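# Lift a crate with both hands and hold it up

## Task

Grip the crate between the two hands, raise the whole crate at least three finger-widths above the table and keep it motionless in the air, touching nothing but the hands at the end; the task fails if any motor of either hand still reports moving in hand_stopped_by at the end.

## Robot and tools

Robot: a humanoid upper body on a stand behind the table, with left_arm (on the +y side) and right_arm (on the -y side), each ending in a five-finger hand. The left hand mirrors the right.

World frame: z = 0 is the table top and +z is up. +x runs across the table away from the robot, and the near table edge sits at x = 0.18 m. The pelvis is about 0.01 to 0.14 m above the table. Each shoulder is about 0.28 m above the pelvis, 0.06 m toward +x and 0.10 m to its own side. A hand point reaches at most 0.62 m from its shoulder. The body may be a little rotated or tilted, and printed positions get less accurate at long reach.

Hand point: a spot 0.05 m in front of the palm, where index pad and thumb tip meet in a pinch. Its +z runs along the straight fingers and +y points out of the palm. On the right hand +x points across the palm away from the thumb; on the left hand +x points toward the thumb. Straight fingers extend 0.06 to 0.07 m past the point. A wrist bracket on the little-finger side sticks out 0.03 m past the point along +y and 0.11 m across the palm, and it can collide with things. With the thumb turned fully in front of the palm, a hand can wrap around objects 0.035 to 0.08 m across. Turn the thumb before reaching the object.

Row layout (used by execute_actions and move): 28 numbers, each in [-1, 1]. First come 14 for the left side: left_arm/dx, dy, dz, rx, ry, rz, then left_gripper/little, ring, middle, index, thumb_bend, thumb_turn, force_limit, speed. Then the same 14 for right_arm and right_gripper. Always send all 28, even when only one arm should move. You may add 14 stiffness scales, each 0 to 1: left arm's 7 joints, then the right arm's 7, in Joint positions order. A scale stays in force until you change it.

dx to rz are offsets, not poses. They are measured in that hand point's own axes from its measured pose at the start of the action. For the first action of a call, that start is the last pose reported in a result. 1.0 equals 0.6 m or 180 degrees. rx, ry, rz together form one rotation vector. Every row of an action counts from the same start, not from the previous row. For an arm that should not move, send zeros.

Finger numbers are targets: +1 is straight/open and -1 is fully curled. For thumb_turn, +1 is beside the palm and -1 is across in front of it. A pinch is roughly index -0.22, thumb_bend -0.75, thumb_turn -0.57. force_limit maps -1..+1 to about 0..10 N at the fingertip (0..15 N for the two thumb motors); it only stops closing motion. speed maps -1..+1 to near zero..full speed, and full speed covers a finger's whole travel in 0.6 s. Close at speed -0.9 or slower for a gentle grip. A motor starts only when its target changes by at least 0.01. It then runs until it arrives, hits force_limit, or stalls, and locks after that. There is no 'no change' value. To keep a hand as it is, resend its last eight numbers; before any row has been sent, use hand_measured plus hand_force_limit and hand_speed.

execute_actions(actions): a list of actions. Each action is a table of up to 15 rows, each row lasting 1/30 s; the last row repeats to fill 15 steps. Each step the commanded pose is clipped to within 70 mm and 16 degrees of the measured pose, so a far offset may take several actions. An empty list just returns the current state and images.

move(target, speed, blocking): target is one 28-number row whose offsets count from the pose in the latest result that shows one. Each hand point travels in a straight line, and all arms finish together in 0.5 to 10 s. speed is in m/s, 0.002 to 0.5 (default 0.25); turning is capped at twice that in rad/s. Paths do not avoid obstacles or the other arm, and a hand may lag, stray or overshoot, especially with the arm nearly straight. The result adds a 'move:' line with the ending (done, off_target, moving, held, fault), any limits (paced = pose clipped, held = steps blocked), and each hand point's distance to its target. With blocking=false the call returns after 0.5 s while motion continues; use wait or stop before sending further rows or moves.

wait(seconds): 0 to 10; arms keep their last command, and it returns early if a running move ends. stop(): brakes a running move; fast arms need more room. zoom_image(camera, region): camera is cam_high, cam_left_wrist or cam_right_wrist; region is [x0, y0, x1, y1] in that image's pixels, at most 504x504. show_instructions(): shows the reference pages. finished_scene(scene): pass the current scene's number; it ends the scene and cannot be undone.

Results: left_arm/right_arm lines give end_effector_position (m) and end_effector_quat_wxyz in the world frame. 'Hand target' lines show where each arm is now heading. hand_measured, hand_stopped_by (moving, target, force, stalled, fault) and hand_load_n each list six values in motor order. Loads dropping to about 0 means the grip was lost. 'pose unreachable' means a clearance check altered or blocked that arm's command. MOTOR HOT warns from 90 °C; at 120 °C the arm goes limp and falls. Camera calibration is given; cam_high is 896x504, and the wrist cameras are 616x616 fisheye.

Avoid: knocking anything off the table; hard collisions or pressing between the two arms (any part, including hands and brackets); joint torques beyond the load limits (23.7 N m, but 4.75 N m for wrist pitch and yaw; the crate's weight counts), which freeze the arm for 10 s; fast impacts; and drops or slips. Before finishing, make sure no hand motor reads moving, the crate is fully lifted and still, and it touches nothing else.

Each tool is called after "Request:" in YAML: its name, and indented under it one key for each argument.

Reference images:

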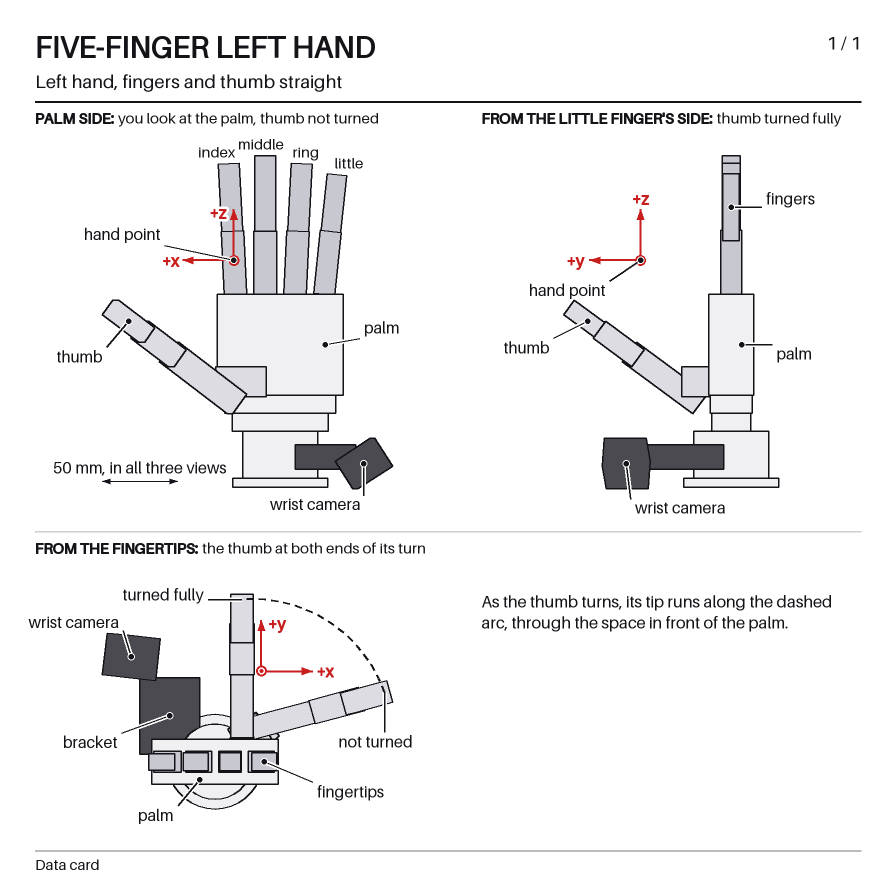

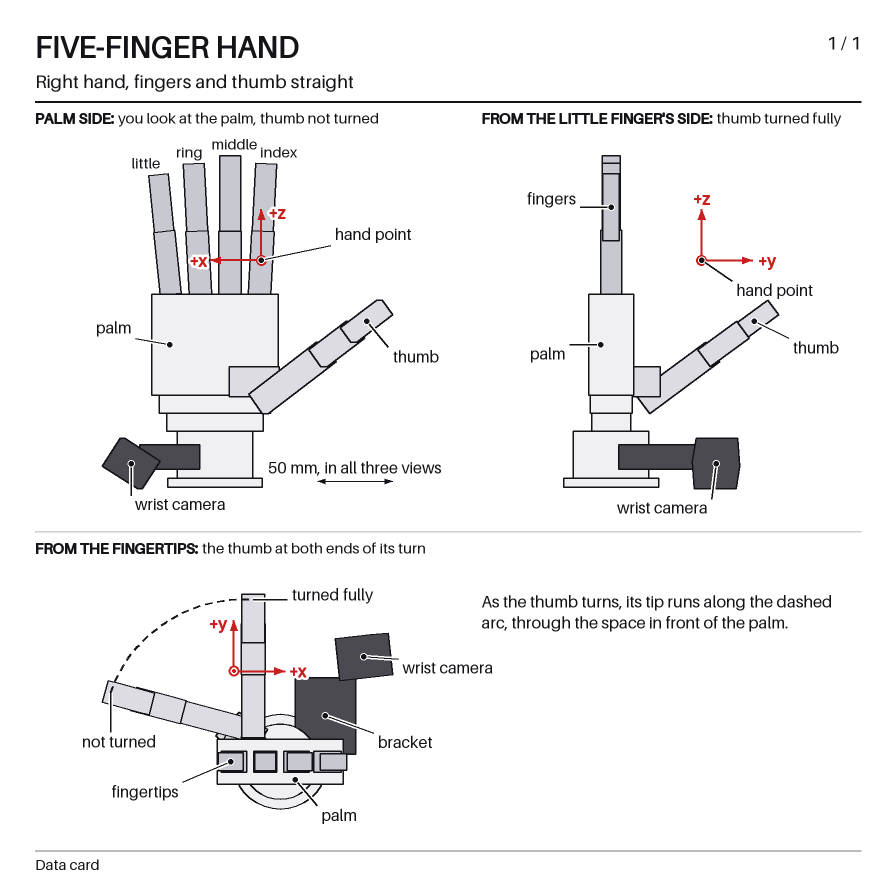

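## Session

Request:
execute_actions:
  actions: []

Scene clock: 0.00 s.
left_arm: end_effector_position=(+0.2205, +0.1266, +0.3927) hand_measured=(+1.000, +1.000, +1.000, +1.000, +1.000, +1.000) hand_load_n=(+0.0, +0.0, +0.0, +0.0, +0.0, +0.0) hand_stopped_by=(target, target, target, target, target, target) hand_force_limit=0.00 hand_speed=-0.80 end_effector_quat_wxyz=(+0.041, +0.184, -0.153, +0.970) | right_arm: end_effector_position=(+0.0684, -0.1530, +0.4323) hand_measured=(+1.000, +1.000, +1.000, +1.000, +1.000, +1.000) hand_load_n=(+0.0, +0.0, +0.0, +0.0, +0.0, +0.0) hand_stopped_by=(target, target, target, target, target, target) hand_force_limit=0.00 hand_speed=-0.80 end_effector_quat_wxyz=(+0.983, -0.142, -0.114, -0.016)
Joint positions: left_arm=[ 0.038  0.575  0.333 -0.415 -0.575 -0.953 -0.232] | right_arm=[-0.233 -0.56  -0.358 -0.568  0.697 -1.168  0.309]
Joint velocities: left_arm=[ 0.    -0.005 -0.003  0.     0.011  0.     0.   ] | right_arm=[-0.014 -0.002  0.005  0.006  0.006  0.     0.   ]
Motor temperatures (°C, as the motors report them): left_arm=[36 42 46 41 46 30 28] | right_arm=[38 41 37 37 45 29 33]
Hand target (left_arm): +0.221, +0.127, +0.393; +0.041, +0.184, -0.153, +0.970
Hand target (right_arm): +0.068, -0.153, +0.432; +0.983, -0.142, -0.114, -0.016
Joint stiffness scale: left_arm=[1. 1. 1. 1. 1. 1. 1.] | right_arm=[1. 1. 1. 1. 1. 1. 1.]

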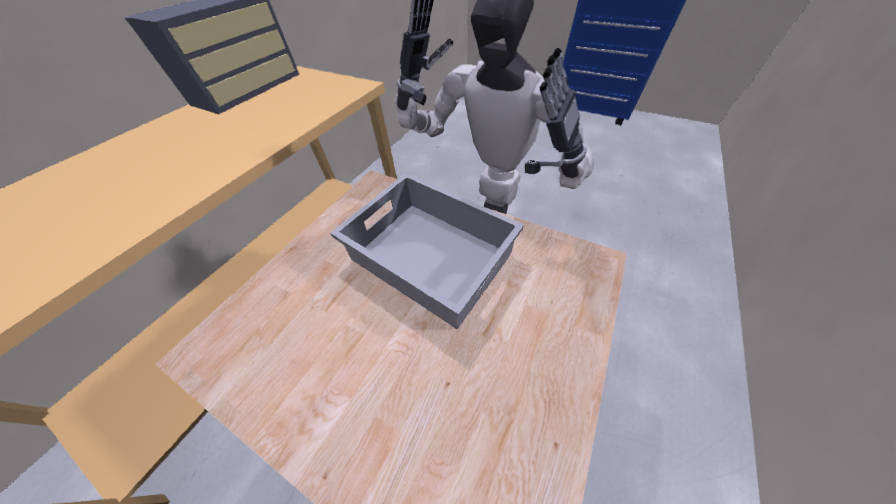

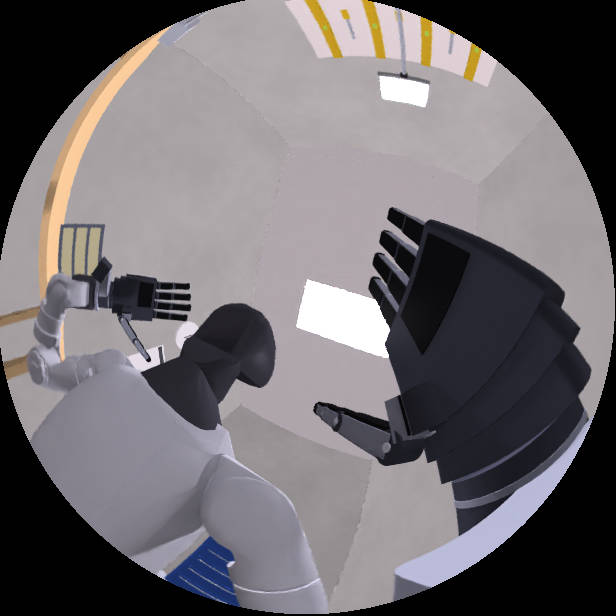

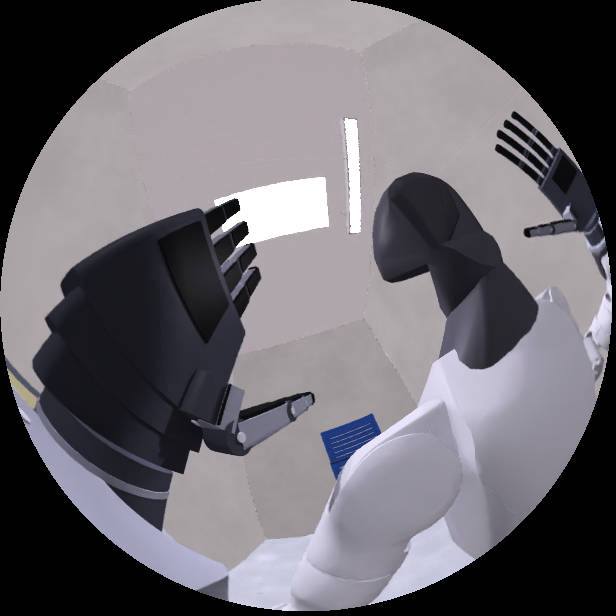

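Request:
zoom_image:
  camera: "cam_high"
  region: [310,160,550,340]

Region (310, 160, 550, 340) of cam_high's 896x504 image, scaled by 2.100, with more detail than that image has; it fills the top 378 rows of this view, and the rest is white.

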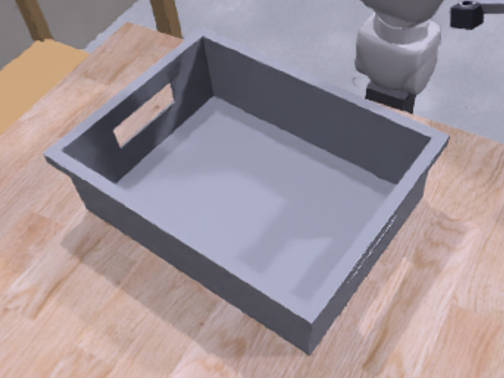

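Request:
move:
  target: [-0.27,-0.135,-0.105,0.086,-0.487,-0.072,1,1,1,1,1,-1,0.5,0.5,0.375,-0.147,-0.37,0.053,0.679,0.098,1,1,1,1,1,-1,0.5,0.5]
  speed: 0.4

Scene clock: 20.07 s.
left_arm: end_effector_position=(+0.3619, +0.2254, +0.3039) hand_measured=(+1.000, +1.000, +1.000, +1.000, +1.000, -1.000) hand_load_n=(+0.0, +0.0, +0.0, +0.0, +0.0, +0.0) hand_stopped_by=(target, target, target, target, target, target) hand_force_limit=0.50 hand_speed=0.50 end_effector_quat_wxyz=(-0.022, +0.817, +0.010, +0.576) | right_arm: end_effector_position=(+0.3373, -0.3033, +0.2967) hand_measured=(+1.000, +1.000, +1.000, +1.000, +1.000, -1.000) hand_load_n=(+0.0, +0.0, +0.0, +0.0, +0.0, +0.0) hand_stopped_by=(target, target, target, target, target, target) hand_force_limit=0.50 hand_speed=0.50 end_effector_quat_wxyz=(+0.567, -0.015, +0.823, -0.017)
Joint positions: left_arm=[ 0.393  1.151  1.274 -0.591 -1.816  0.994  0.453] | right_arm=[ 0.473 -1.418 -1.024 -0.205  1.469  0.679  0.18 ]
Joint velocities: left_arm=[-0.031  0.008  0.     0.012 -0.017  0.046  0.024] | right_arm=[ 0.     0.005 -0.006 -0.002  0.002  0.     0.   ]
Motor temperatures (°C, as the motors report them): left_arm=[37 45 47 42 46 31 28] | right_arm=[38 43 38 37 45 29 34]
Hand target (left_arm): +0.362, +0.225, +0.305; -0.021, +0.817, +0.010, +0.576
Hand target (right_arm): +0.337, -0.303, +0.296; +0.566, -0.015, +0.824, -0.013
Off the commanded pose (left_arm): 0.007 m, 3 deg.
Off the commanded pose (right_arm): 0.008 m, 3 deg.
Joint stiffness scale: left_arm=[1. 1. 1. 1. 1. 1. 1.] | right_arm=[1. 1. 1. 1. 1. 1. 1.]
joint sent to its limit (left arm) — the command would take joint 3 (shoulder yaw) past its upper limit, so that joint was sent only as far as its limit.
move: off_target (left_arm, right_arm)
camera_calibration (this result's frames):
cam_left_wrist: T_world_to_cam=[[-0.032481, 0.99709, -0.0689727, -0.185212], [-0.232536, 0.0595765, 0.970761, -0.219749], [0.972045, 0.0475699, 0.229924, -0.301242], [0, 0, 0, 1]] pos_world=[0.235705, 0.212095, 0.269812]
cam_right_wrist: T_world_to_cam=[[0.0662302, 0.996118, 0.0579935, 0.263255], [-0.245676, -0.0400524, 0.968524, -0.224216], [0.967087, -0.0783931, 0.24207, -0.291783], [0, 0, 0, 1]] pos_world=[0.209659, -0.294088, 0.272523]

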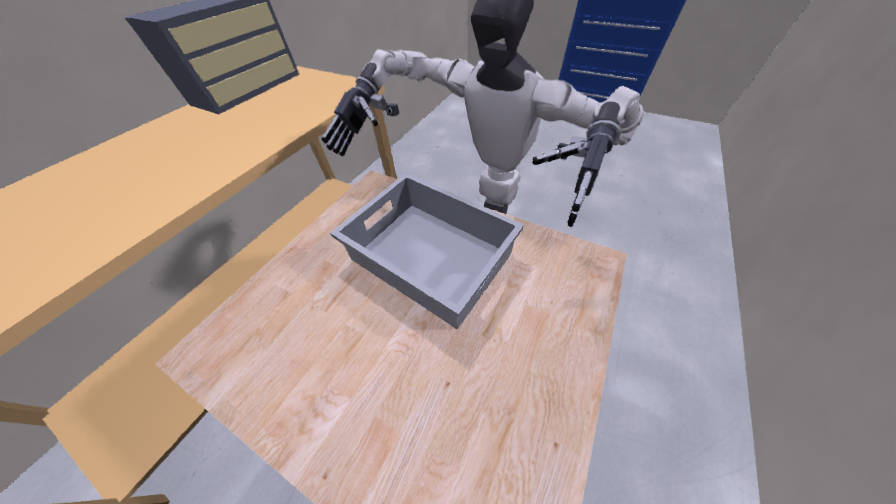

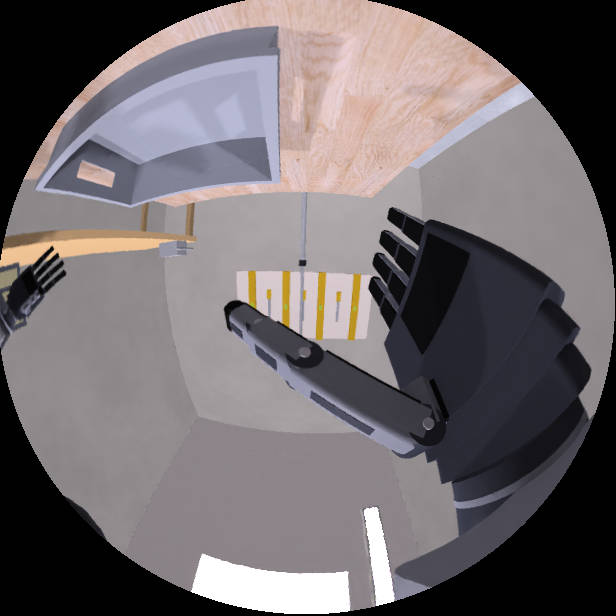

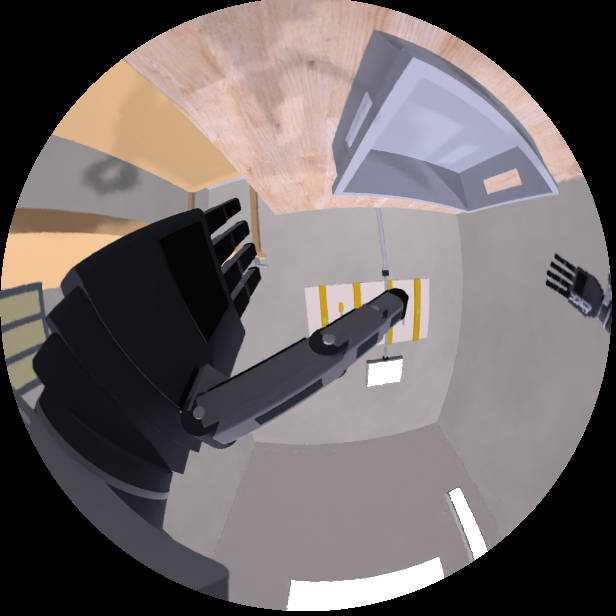

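Request:
move:
  target: [-0.107,0.117,0.213,0,-0.306,0,1,1,1,1,1,-1,0.5,0.5,0.099,0.088,0.2,0,0.306,0,1,1,1,1,1,-1,0.5,0.5]
  speed: 0.3

Scene clock: 29.20 s.
left_arm: end_effector_position=(+0.4615, +0.1533, +0.1920) hand_measured=(+1.000, +1.000, +1.000, +1.000, +1.000, -1.000) hand_load_n=(+0.0, +0.0, +0.0, +0.0, +0.0, +0.0) hand_stopped_by=(target, target, target, target, target, target) hand_force_limit=0.50 hand_speed=0.50 end_effector_quat_wxyz=(-0.006, +0.979, -0.011, +0.203) | right_arm: end_effector_position=(+0.4284, -0.2368, +0.1860) hand_measured=(+1.000, +1.000, +1.000, +1.000, +1.000, -1.000) hand_load_n=(+0.0, +0.0, +0.0, +0.0, +0.0, +0.0) hand_stopped_by=(target, target, target, target, target, target) hand_force_limit=0.50 hand_speed=0.50 end_effector_quat_wxyz=(+0.175, -0.039, +0.983, -0.027)
Joint positions: left_arm=[-1.581  1.101 -0.616  0.808 -1.984  1.587  0.857] | right_arm=[-1.615 -0.737  0.537  0.905 -0.589  1.476  1.509]
Joint velocities: left_arm=[-0.002 -0.002  0.    -0.002  0.002  0.     0.   ] | right_arm=[ 0.     0.176 -0.305  0.212 -0.721 -0.16   0.373]
Motor temperatures (°C, as the motors report them): left_arm=[39 46 48 42 46 31 28] | right_arm=[41 44 38 37 45 30 33]
Hand target (left_arm): +0.461, +0.153, +0.191; -0.006, +0.979, -0.012, +0.201
Hand target (right_arm): +0.428, -0.236, +0.186; +0.173, -0.040, +0.984, -0.027
Off the commanded pose (left_arm): 0.011 m, 9 deg.
Off the commanded pose (right_arm): 0.020 m, 7 deg.
Joint stiffness scale: left_arm=[1. 1. 1. 1. 1. 1. 1.] | right_arm=[1. 1. 1. 1. 1. 1. 1.]
joint sent to its limit (left arm) — the command would take joint 1 (shoulder pitch) past its lower limit, joint 5 (wrist roll) past its lower limit and joint 6 (wrist pitch) past its upper limit, so those joints were sent only as far as their limits.
joint sent to its limit (right arm) — the command would take joint 1 (shoulder pitch) past its lower limit, so that joint was sent only as far as its limit.
move: off_target (left_arm, right_arm); limits=paced
camera_calibration (this result's frames):
cam_left_wrist: T_world_to_cam=[[-0.0435314, 0.997644, -0.0530206, -0.115779], [0.553179, 0.0682624, 0.830261, -0.420612], [0.831924, 0.00681254, -0.554848, -0.147354], [0, 0, 0, 1]] pos_world=[0.350221, 0.145222, 0.26132]
cam_right_wrist: T_world_to_cam=[[0.0577048, 0.996908, -0.0533345, 0.221959], [0.569239, 0.0110324, 0.822098, -0.401735], [0.820144, -0.0777991, -0.566843, -0.134339], [0, 0, 0, 1]] pos_world=[0.326053, -0.227292, 0.265954]

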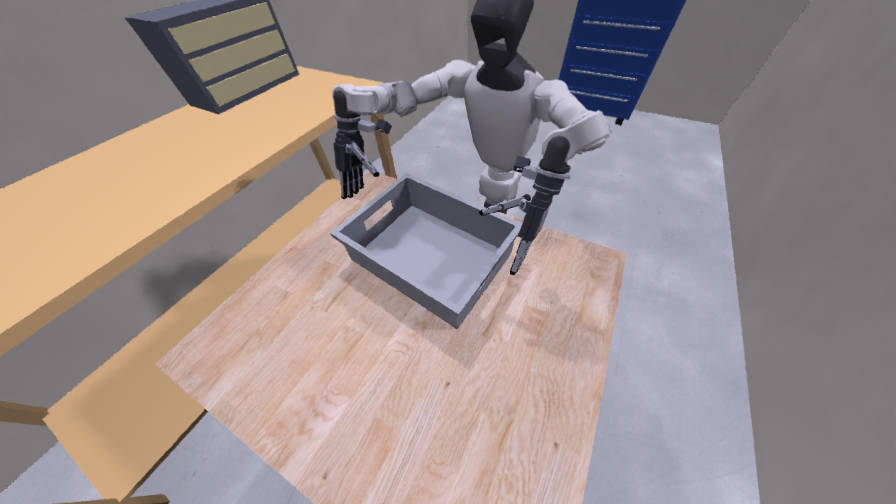

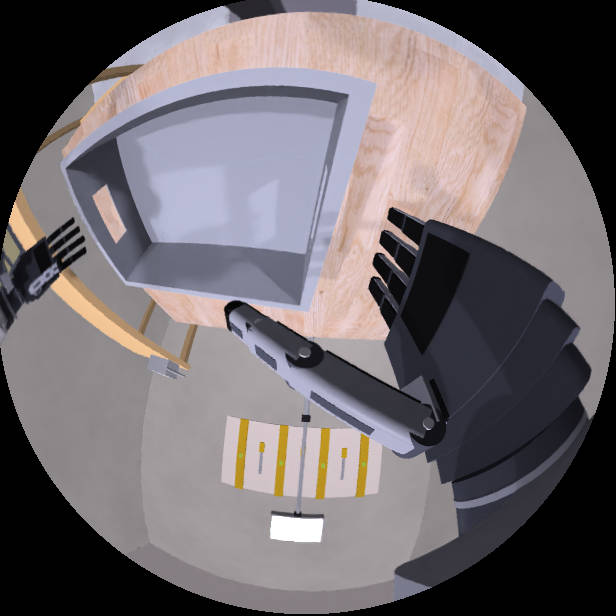

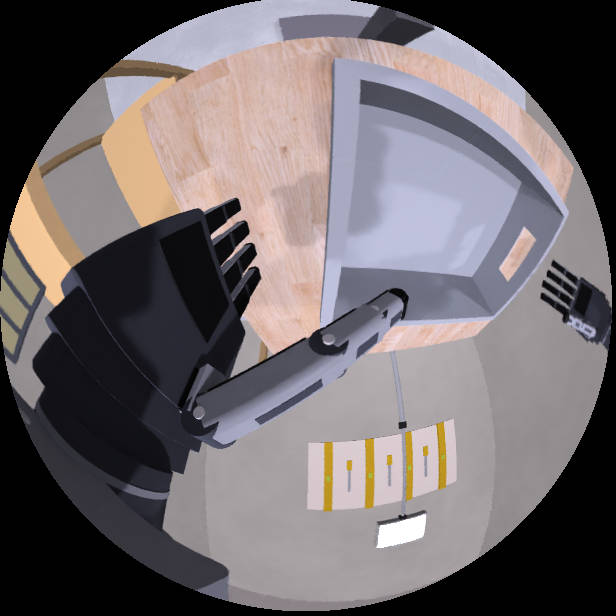

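Request:
move:
  target: [-0.058,0,0.138,0,-0.03,0,1,1,1,1,1,-1,0.5,0.5,0.048,0,0.133,0,0.03,0,1,1,1,1,1,-1,0.5,0.5]
  speed: 0.12

Scene clock: 35.47 s.
left_arm: end_effector_position=(+0.4622, +0.1540, +0.1021) hand_measured=(+1.000, +1.000, +1.000, +1.000, +1.000, -1.000) hand_load_n=(+0.0, +0.0, +0.0, +0.0, +0.0, +0.0) hand_stopped_by=(target, target, target, target, target, target) hand_force_limit=0.50 hand_speed=0.50 end_effector_quat_wxyz=(-0.009, +0.987, -0.014, +0.160) | right_arm: end_effector_position=(+0.4303, -0.2422, +0.1023) hand_measured=(+1.000, +1.000, +1.000, +1.000, +1.000, -1.000) hand_load_n=(+0.0, +0.0, +0.0, +0.0, +0.0, +0.0) hand_stopped_by=(target, target, target, target, target, target) hand_force_limit=0.50 hand_speed=0.50 end_effector_quat_wxyz=(+0.137, -0.032, +0.990, -0.029)
Joint positions: left_arm=[-1.397  0.999 -0.712  0.794 -1.56   1.398  0.386] | right_arm=[-1.546 -0.553  0.107  1.248 -0.604  1.213  1.044]
Joint velocities: left_arm=[ 0.     0.002 -0.002 -0.006  0.003  0.    -0.008] | right_arm=[-0.115  0.026 -0.067  0.242  0.005 -0.126 -0.106]
Motor temperatures (°C, as the motors report them): left_arm=[42 45 48 42 46 31 28] | right_arm=[44 43 38 37 45 29 33]
Hand target (left_arm): +0.463, +0.154, +0.102; -0.010, +0.987, -0.015, +0.160
Hand target (right_arm): +0.431, -0.241, +0.102; +0.137, -0.033, +0.990, -0.026
Off the commanded pose (left_arm): 0.001 m, 1 deg.
Off the commanded pose (right_arm): 0.001 m, 1 deg.
Joint stiffness scale: left_arm=[1. 1. 1. 1. 1. 1. 1.] | right_arm=[1. 1. 1. 1. 1. 1. 1.]
move: done
camera_calibration (this result's frames):
cam_left_wrist: T_world_to_cam=[[-0.0422201, 0.998234, -0.0417865, -0.123101], [0.624137, 0.0590105, 0.779083, -0.37249], [0.780173, 0.00681247, -0.625526, -0.166634], [0, 0, 0, 1]] pos_world=[0.357291, 0.146, 0.180822]
cam_right_wrist: T_world_to_cam=[[0.0692855, 0.995665, -0.0620613, 0.218371], [0.631586, 0.00437498, 0.775294, -0.357583], [0.772204, -0.0929136, -0.628545, -0.160429], [0, 0, 0, 1]] pos_world=[0.334598, -0.230766, 0.189947]

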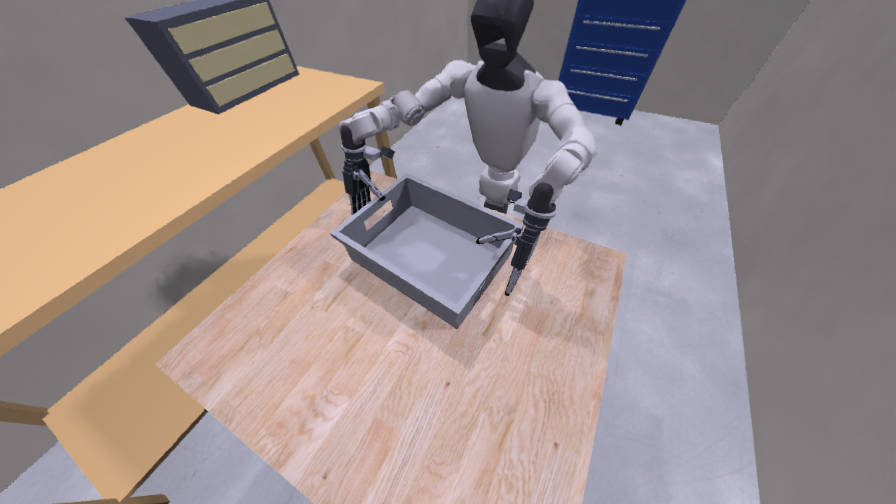

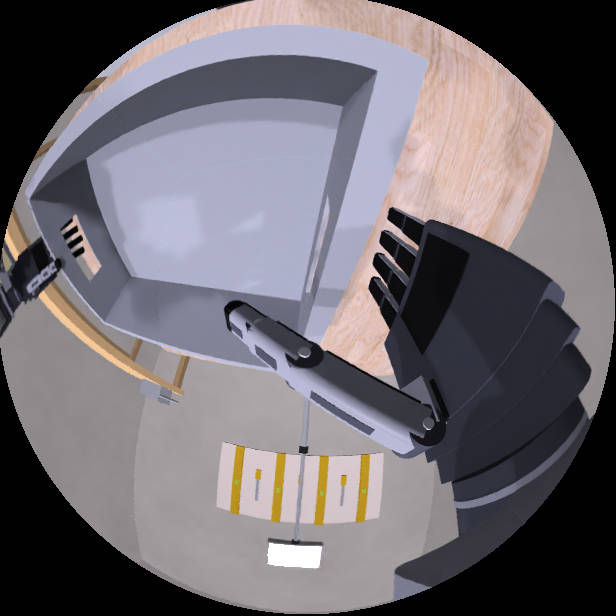

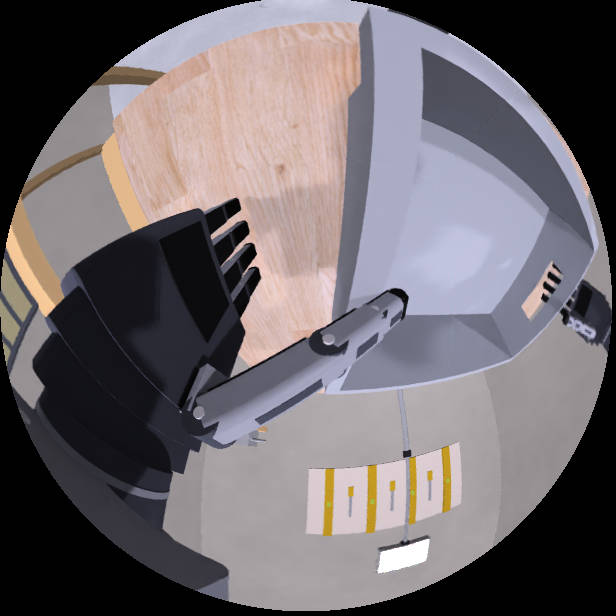

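Request:
move:
  target: [0.005,0,0.03,0,0,0,1,1,1,1,1,-1,0.5,0.5,-0.016,0.067,0.034,0,0,0,1,1,1,1,1,-1,0.5,0.5]
  speed: 0.06

Scene clock: 38.83 s.
left_arm: end_effector_position=(+0.4700, +0.1541, +0.0863) hand_measured=(+1.000, +1.000, +1.000, +1.000, +1.000, -1.000) hand_load_n=(+0.0, +0.0, +0.0, +0.0, +0.0, +0.0) hand_stopped_by=(target, target, target, target, target, target) hand_force_limit=0.50 hand_speed=0.50 end_effector_quat_wxyz=(-0.009, +0.987, -0.015, +0.161) | right_arm: end_effector_position=(+0.4447, -0.2034, +0.0839) hand_measured=(+1.000, +1.000, +1.000, +1.000, +1.000, -1.000) hand_load_n=(+0.0, +0.0, +0.0, +0.0, +0.0, +0.0) hand_stopped_by=(target, target, target, target, target, target) hand_force_limit=0.50 hand_speed=0.50 end_effector_quat_wxyz=(+0.142, -0.028, +0.989, -0.030)
Joint positions: left_arm=[-1.419  0.943 -0.802  0.884 -1.425  1.32   0.211] | right_arm=[-1.566 -0.415 -0.059  1.281 -0.562  1.25   0.783]
Joint velocities: left_arm=[ 0.002  0.    -0.003 -0.003  0.011 -0.002 -0.012] | right_arm=[-0.098 -0.002 -0.066  0.175 -0.008 -0.094 -0.086]
Motor temperatures (°C, as the motors report them): left_arm=[43 45 48 41 46 31 28] | right_arm=[46 43 38 38 45 29 33]
Hand target (left_arm): +0.471, +0.154, +0.086; -0.011, +0.987, -0.016, +0.162
Hand target (right_arm): +0.445, -0.203, +0.085; +0.143, -0.027, +0.989, -0.028
Off the commanded pose (left_arm): 0.001 m, 0 deg.
Off the commanded pose (right_arm): 0.002 m, 1 deg.
Joint stiffness scale: left_arm=[1. 1. 1. 1. 1. 1. 1.] | right_arm=[1. 1. 1. 1. 1. 1. 1.]
move: done
camera_calibration (this result's frames):
cam_left_wrist: T_world_to_cam=[[-0.0403424, 0.998352, -0.0408072, -0.124478], [0.623005, 0.0570626, 0.780133, -0.364364], [0.781176, 0.00604936, -0.624281, -0.183093], [0, 0, 0, 1]] pos_world=[0.365007, 0.146172, 0.164871]
cam_right_wrist: T_world_to_cam=[[0.0792914, 0.994884, -0.0626042, 0.173062], [0.623295, -0.000468652, 0.781987, -0.350459], [0.777957, -0.101026, -0.620143, -0.184433], [0, 0, 0, 1]] pos_world=[0.348198, -0.190973, 0.170514]

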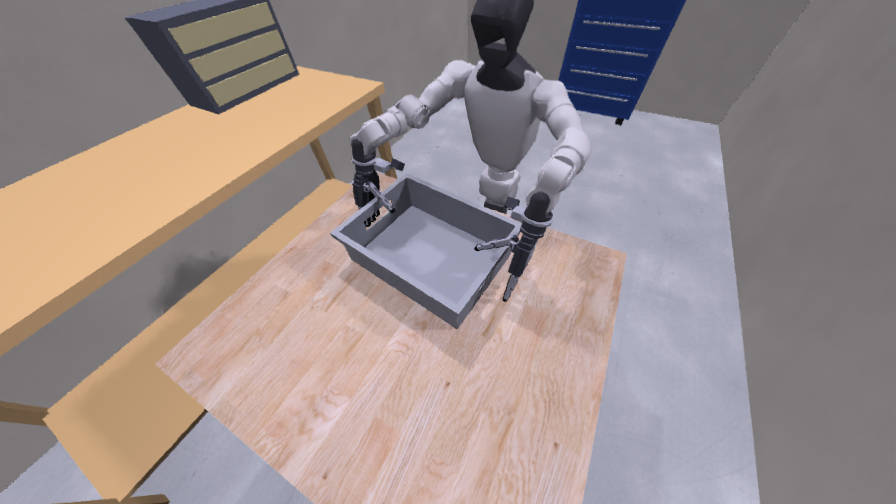

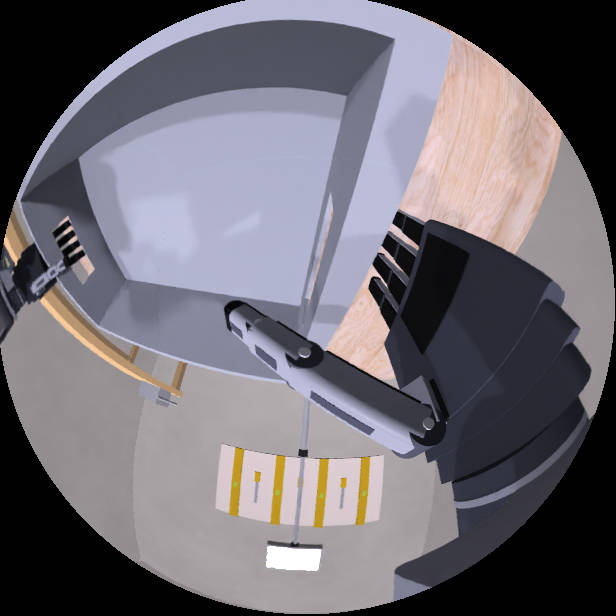

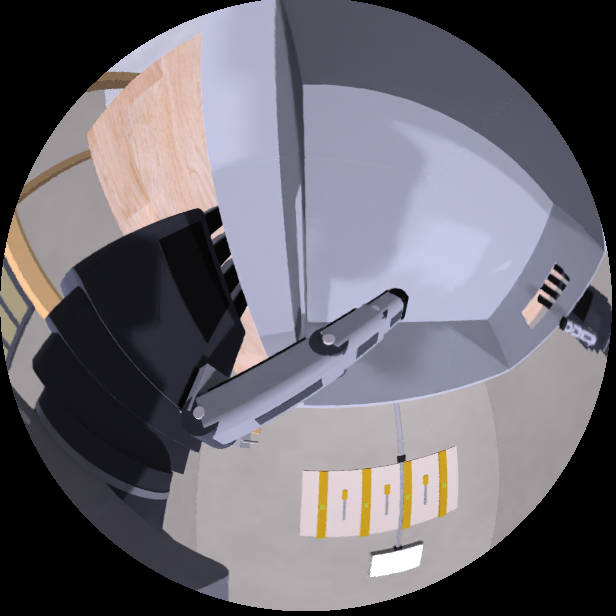

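Request:
execute_actions:
  actions:
    - [[0,0,0,0,0,0,-0.3,-0.3,-0.3,-0.3,1,-1,0.2,-0.3,0,0,0,0,0,0,-0.3,-0.3,-0.3,-0.3,1,-1,0.2,-0.3]]
    - [[0,0,0,0,0,0,-0.3,-0.3,-0.3,-0.3,1,-1,0.2,-0.3,0,0,0,0,0,0,-0.3,-0.3,-0.3,-0.3,1,-1,0.2,-0.3]]
    - [[0,0,0,0,0,0,-0.3,-0.3,-0.3,-0.3,1,-1,0.2,-0.3,0,0,0,0,0,0,-0.3,-0.3,-0.3,-0.3,1,-1,0.2,-0.3]]

Scene clock: 42.30 s.
left_arm: end_effector_position=(+0.4603, +0.1625, +0.0723) hand_measured=(-0.300, -0.300, -0.300, -0.298, +1.000, -1.000) hand_load_n=(+0.0, +0.0, +0.0, +3.5, +0.0, +0.0) hand_stopped_by=(target, target, target, target, target, target) hand_force_limit=0.20 hand_speed=-0.30 end_effector_quat_wxyz=(-0.023, +0.990, -0.014, +0.140) | right_arm: end_effector_position=(+0.4441, -0.2128, +0.0837) hand_measured=(-0.300, -0.300, +0.072, -0.300, +1.000, -1.000) hand_load_n=(+0.0, +0.0, +0.5, +0.0, +0.0, +0.0) hand_stopped_by=(target, target, force, target, target, target) hand_force_limit=0.20 hand_speed=-0.30 end_effector_quat_wxyz=(+0.140, -0.024, +0.989, -0.045)
Joint positions: left_arm=[-1.393  0.942 -0.813  0.887 -1.42   1.332  0.221] | right_arm=[-1.571 -0.424 -0.062  1.293 -0.576  1.244  0.766]
Joint velocities: left_arm=[ 0.003  0.012  0.015 -0.006  0.005  0.     0.   ] | right_arm=[ 0.003  0.005 -0.006  0.002 -0.009  0.     0.   ]
Motor temperatures (°C, as the motors report them): left_arm=[45 45 48 41 46 31 28] | right_arm=[48 43 38 38 45 29 33]
Hand target (left_arm): +0.468, +0.159, +0.083; -0.016, +0.987, -0.013, +0.157
Hand target (right_arm): +0.444, -0.213, +0.084; +0.140, -0.024, +0.989, -0.046
Off the commanded pose (left_arm): 0.014 m, 2 deg.
Off the commanded pose (right_arm): 0.000 m, 0 deg.
Joint stiffness scale: left_arm=[1. 1. 1. 1. 1. 1. 1.] | right_arm=[1. 1. 1. 1. 1. 1. 1.]
camera_calibration (this result's frames):
cam_left_wrist: T_world_to_cam=[[-0.0494043, 0.99872, -0.0108186, -0.131909], [0.654724, 0.0405637, 0.754779, -0.357966], [0.754252, 0.0302061, -0.65589, -0.173588], [0, 0, 0, 1]] pos_world=[0.358781, 0.151504, 0.154904]
cam_right_wrist: T_world_to_cam=[[0.0911823, 0.99158, -0.0919505, 0.178939], [0.624749, 0.0149439, 0.780682, -0.347199], [0.775483, -0.12863, -0.618126, -0.190044], [0, 0, 0, 1]] pos_world=[0.347973, -0.196689, 0.170034]

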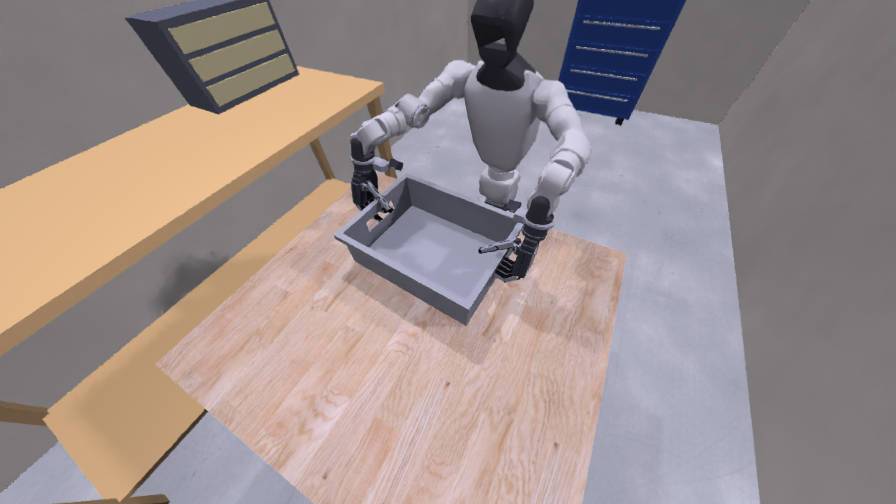

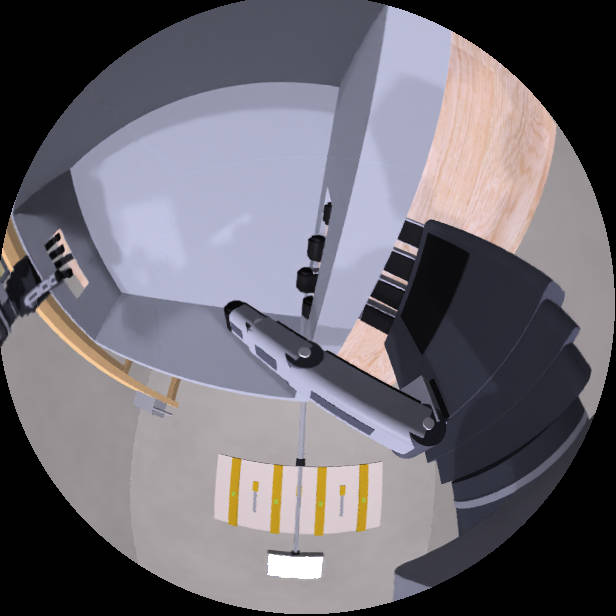

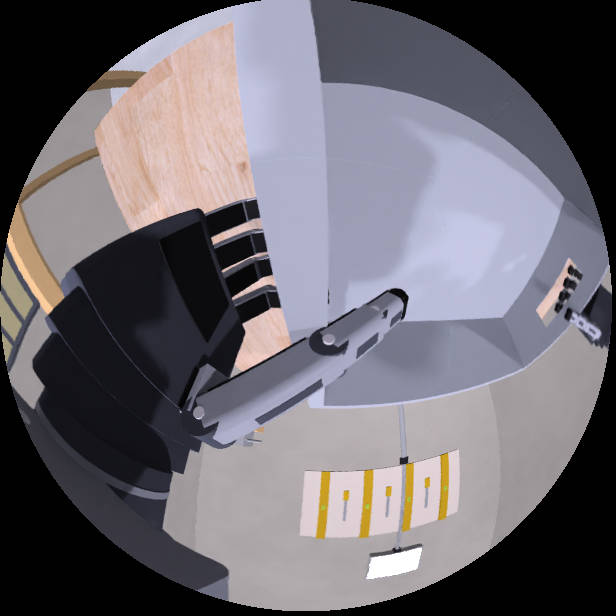

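Request:
move:
  target: [0,0,0,0,0,0,-0.3,-0.3,-0.3,-0.3,1,-1,0.2,-0.3,-0.019,0.035,0.005,0,0,0,-0.3,-0.3,-0.31,-0.3,1,-1,0.2,-0.3]
  speed: 0.03

Request:
zoom_image:
  camera: "cam_high"
  region: [320,150,460,260]

Request:
zoom_image:
  camera: "cam_left_wrist"
  region: [0,180,200,340]

Scene clock: 45.63 s.
left_arm: end_effector_position=(+0.4588, +0.1629, +0.0704) hand_measured=(-0.300, -0.300, -0.300, -0.300, +1.000, -1.000) hand_load_n=(+0.0, +0.0, +0.0, +0.0, +0.0, +0.0) hand_stopped_by=(target, target, target, target, target, target) hand_force_limit=0.20 hand_speed=-0.30 end_effector_quat_wxyz=(-0.025, +0.990, -0.015, +0.137) | right_arm: end_effector_position=(+0.4566, -0.2034, +0.0851) hand_measured=(-0.300, -0.300, +0.000, -0.300, +1.000, -1.000) hand_load_n=(+0.0, +0.0, +0.5, +0.0, +0.0, +1.5) hand_stopped_by=(target, target, force, target, target, target) hand_force_limit=0.20 hand_speed=-0.30 end_effector_quat_wxyz=(+0.157, -0.011, +0.986, -0.061)
Joint positions: left_arm=[-1.39   0.941 -0.815  0.887 -1.42   1.335  0.222] | right_arm=[-1.616 -0.377 -0.197  1.339 -0.566  1.235  0.574]
Joint velocities: left_arm=[-0.018  0.008 -0.015  0.008 -0.006  0.     0.   ] | right_arm=[-0.009 -0.005 -0.014  0.012  0.     0.    -0.01 ]
Motor temperatures (°C, as the motors report them): left_arm=[47 46 48 41 46 31 28] | right_arm=[49 43 38 38 45 29 33]
Hand target (left_arm): +0.460, +0.162, +0.072; -0.023, +0.990, -0.014, +0.140
Hand target (right_arm): +0.456, -0.193, +0.083; +0.155, -0.018, +0.987, -0.049
Off the commanded pose (left_arm): 0.003 m, 0 deg.
Off the commanded pose (right_arm): 0.012 m, 3 deg.
Joint stiffness scale: left_arm=[1. 1. 1. 1. 1. 1. 1.] | right_arm=[1. 1. 1. 1. 1. 1. 1.]
joint sent to its limit (right arm) — the command would take joint 1 (shoulder pitch) past its lower limit, so that joint was sent only as far as its limit.
move: off_target (right_arm)
camera_calibration (this result's frames):
cam_left_wrist: T_world_to_cam=[[-0.048608, 0.998794, -0.00685704, -0.133109], [0.659708, 0.0372589, 0.750597, -0.356968], [0.749948, 0.0319614, -0.660724, -0.171691], [0, 0, 0, 1]] pos_world=[0.357784, 0.151736, 0.153587]
cam_right_wrist: T_world_to_cam=[[0.12155, 0.985919, -0.114843, 0.155501], [0.597558, 0.0197006, 0.801584, -0.344632], [0.792559, -0.166058, -0.586749, -0.215704], [0, 0, 0, 1]] pos_world=[0.357995, -0.182341, 0.167546]

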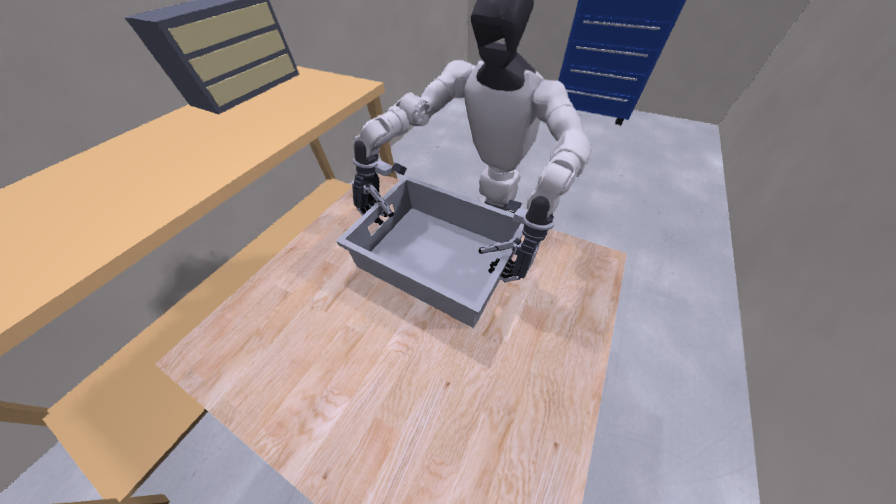

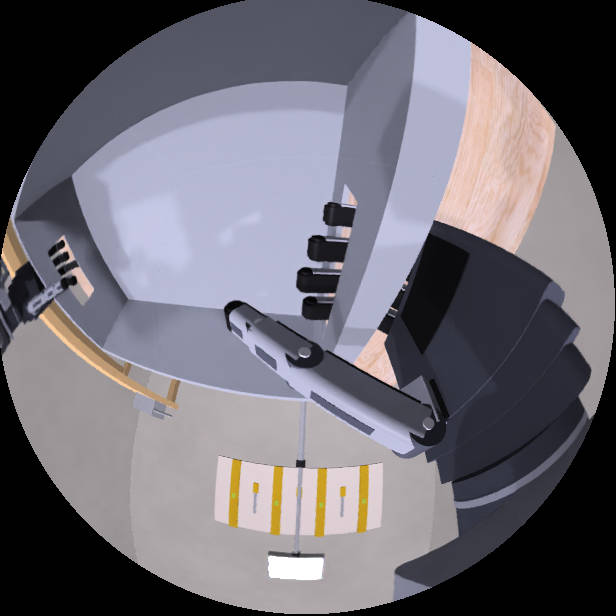

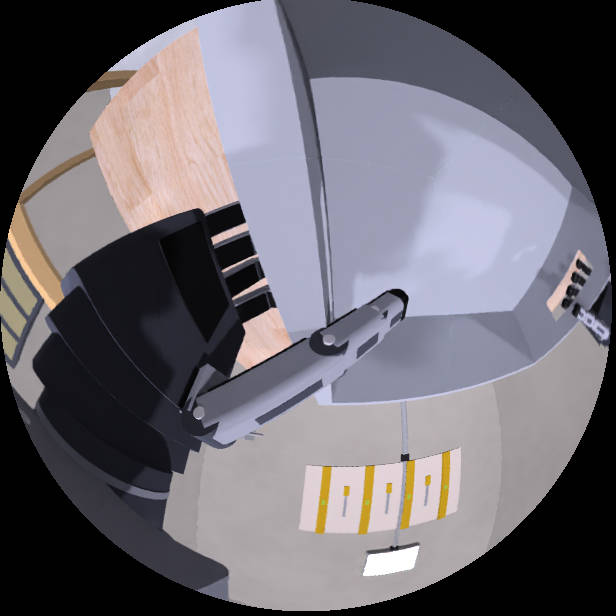

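Region (320, 150, 460, 260) of cam_high's 896x504 image, scaled by 3.600, with more detail than that image has; it fills the top 396 rows of this view, and the rest is white.

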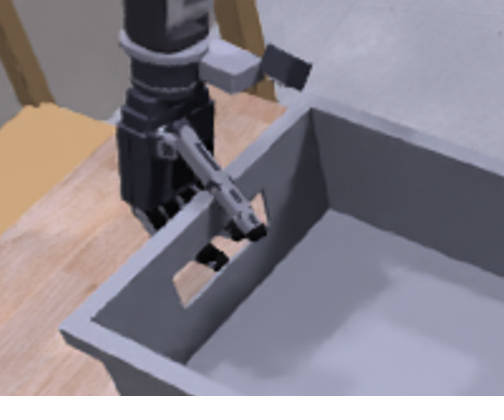

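Region (0, 180, 200, 340) of cam_left_wrist's 616x616 image, scaled by 2.520, with more detail than that image has; it fills the top 403 rows of this view, and the rest is white.

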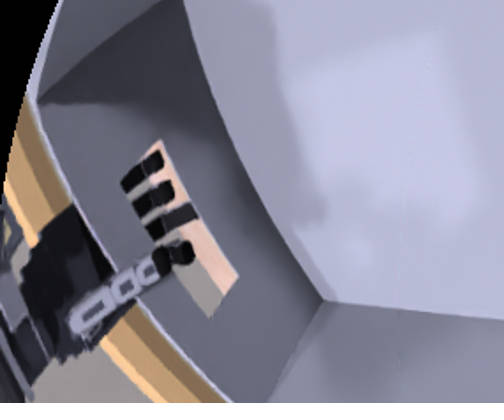

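Request:
move:
  target: [0,0.015,0,0,0,0,-0.3,-0.3,-0.3,-0.3,1,-1,0.2,-0.3,0,0.03,0.025,0,0,0,-0.3,-0.3,-0.33,-0.3,1,-1,0.2,-0.3]
  speed: 0.03

Request:
zoom_image:
  camera: "cam_high"
  region: [320,150,560,340]

Scene clock: 49.77 s.
left_arm: end_effector_position=(+0.4593, +0.1556, +0.0705) hand_measured=(-0.300, -0.300, -0.300, -0.300, +1.000, -1.000) hand_load_n=(+0.0, +0.0, +0.0, +0.0, +0.0, +0.0) hand_stopped_by=(target, target, target, target, target, target) hand_force_limit=0.20 hand_speed=-0.30 end_effector_quat_wxyz=(-0.027, +0.990, -0.013, +0.137) | right_arm: end_effector_position=(+0.4713, -0.2001, +0.0867) hand_measured=(-0.300, -0.300, -0.070, -0.300, +1.000, -1.000) hand_load_n=(+0.0, +0.0, +0.5, +0.0, +0.5, +3.0) hand_stopped_by=(target, target, force, target, target, target) hand_force_limit=0.20 hand_speed=-0.30 end_effector_quat_wxyz=(+0.184, -0.000, +0.980, -0.076)
Joint positions: left_arm=[-1.377  0.926 -0.773  0.868 -1.482  1.343  0.329] | right_arm=[-1.616 -0.344 -0.312  1.321 -0.562  1.207  0.425]
Joint velocities: left_arm=[-0.006 -0.009 -0.005  0.011 -0.011  0.     0.002] | right_arm=[ 0.005 -0.023 -0.063  0.031 -0.005 -0.049 -0.013]
Motor temperatures (°C, as the motors report them): left_arm=[48 46 48 41 46 31 28] | right_arm=[50 43 38 38 45 29 33]
Hand target (left_arm): +0.458, +0.154, +0.070; -0.025, +0.990, -0.014, +0.136
Hand target (right_arm): +0.461, -0.188, +0.070; +0.161, -0.007, +0.985, -0.061
Off the commanded pose (left_arm): 0.002 m, 0 deg.
Off the commanded pose (right_arm): 0.024 m, 4 deg.
Joint stiffness scale: left_arm=[1. 1. 1. 1. 1. 1. 1.] | right_arm=[1. 1. 1. 1. 1. 1. 1.]
move: off_target (right_arm)
camera_calibration (this result's frames):
cam_left_wrist: T_world_to_cam=[[-0.053184, 0.998579, -0.00351168, -0.123899], [0.658219, 0.0377007, 0.751882, -0.356597], [0.750945, 0.0376766, -0.659289, -0.173136], [0, 0, 0, 1]] pos_world=[0.358145, 0.14369, 0.153537]
cam_right_wrist: T_world_to_cam=[[0.151426, 0.979597, -0.132133, 0.136878], [0.550383, 0.0274779, 0.83446, -0.333856], [0.821066, -0.199083, -0.534993, -0.250359], [0, 0, 0, 1]] pos_world=[0.368582, -0.174754, 0.162735]

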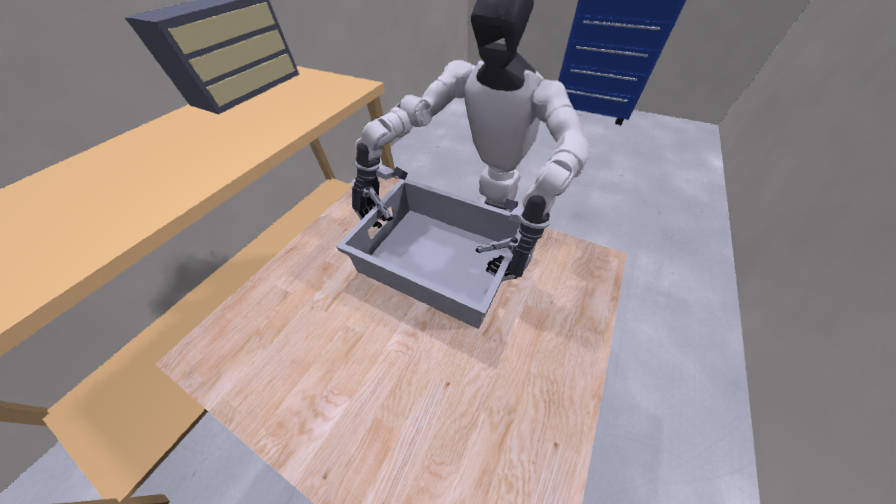

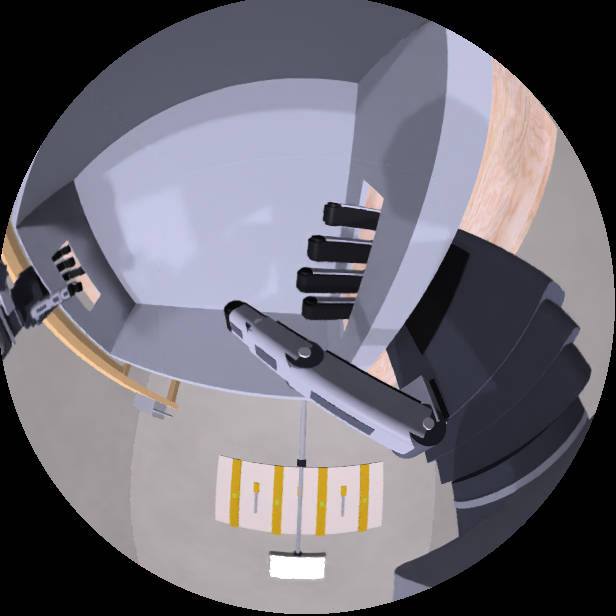

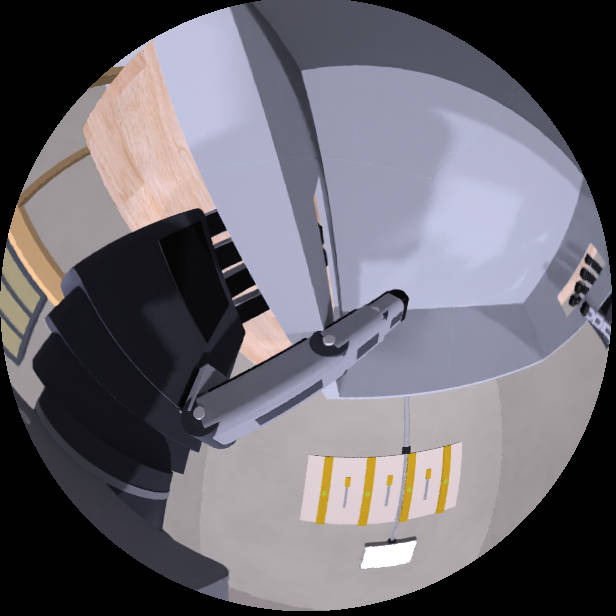

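Region (320, 150, 560, 340) of cam_high's 896x504 image, scaled by 2.100, with more detail than that image has; it fills the top 399 rows of this view, and the rest is white.

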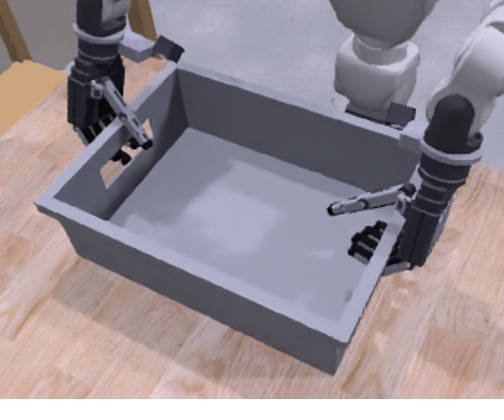

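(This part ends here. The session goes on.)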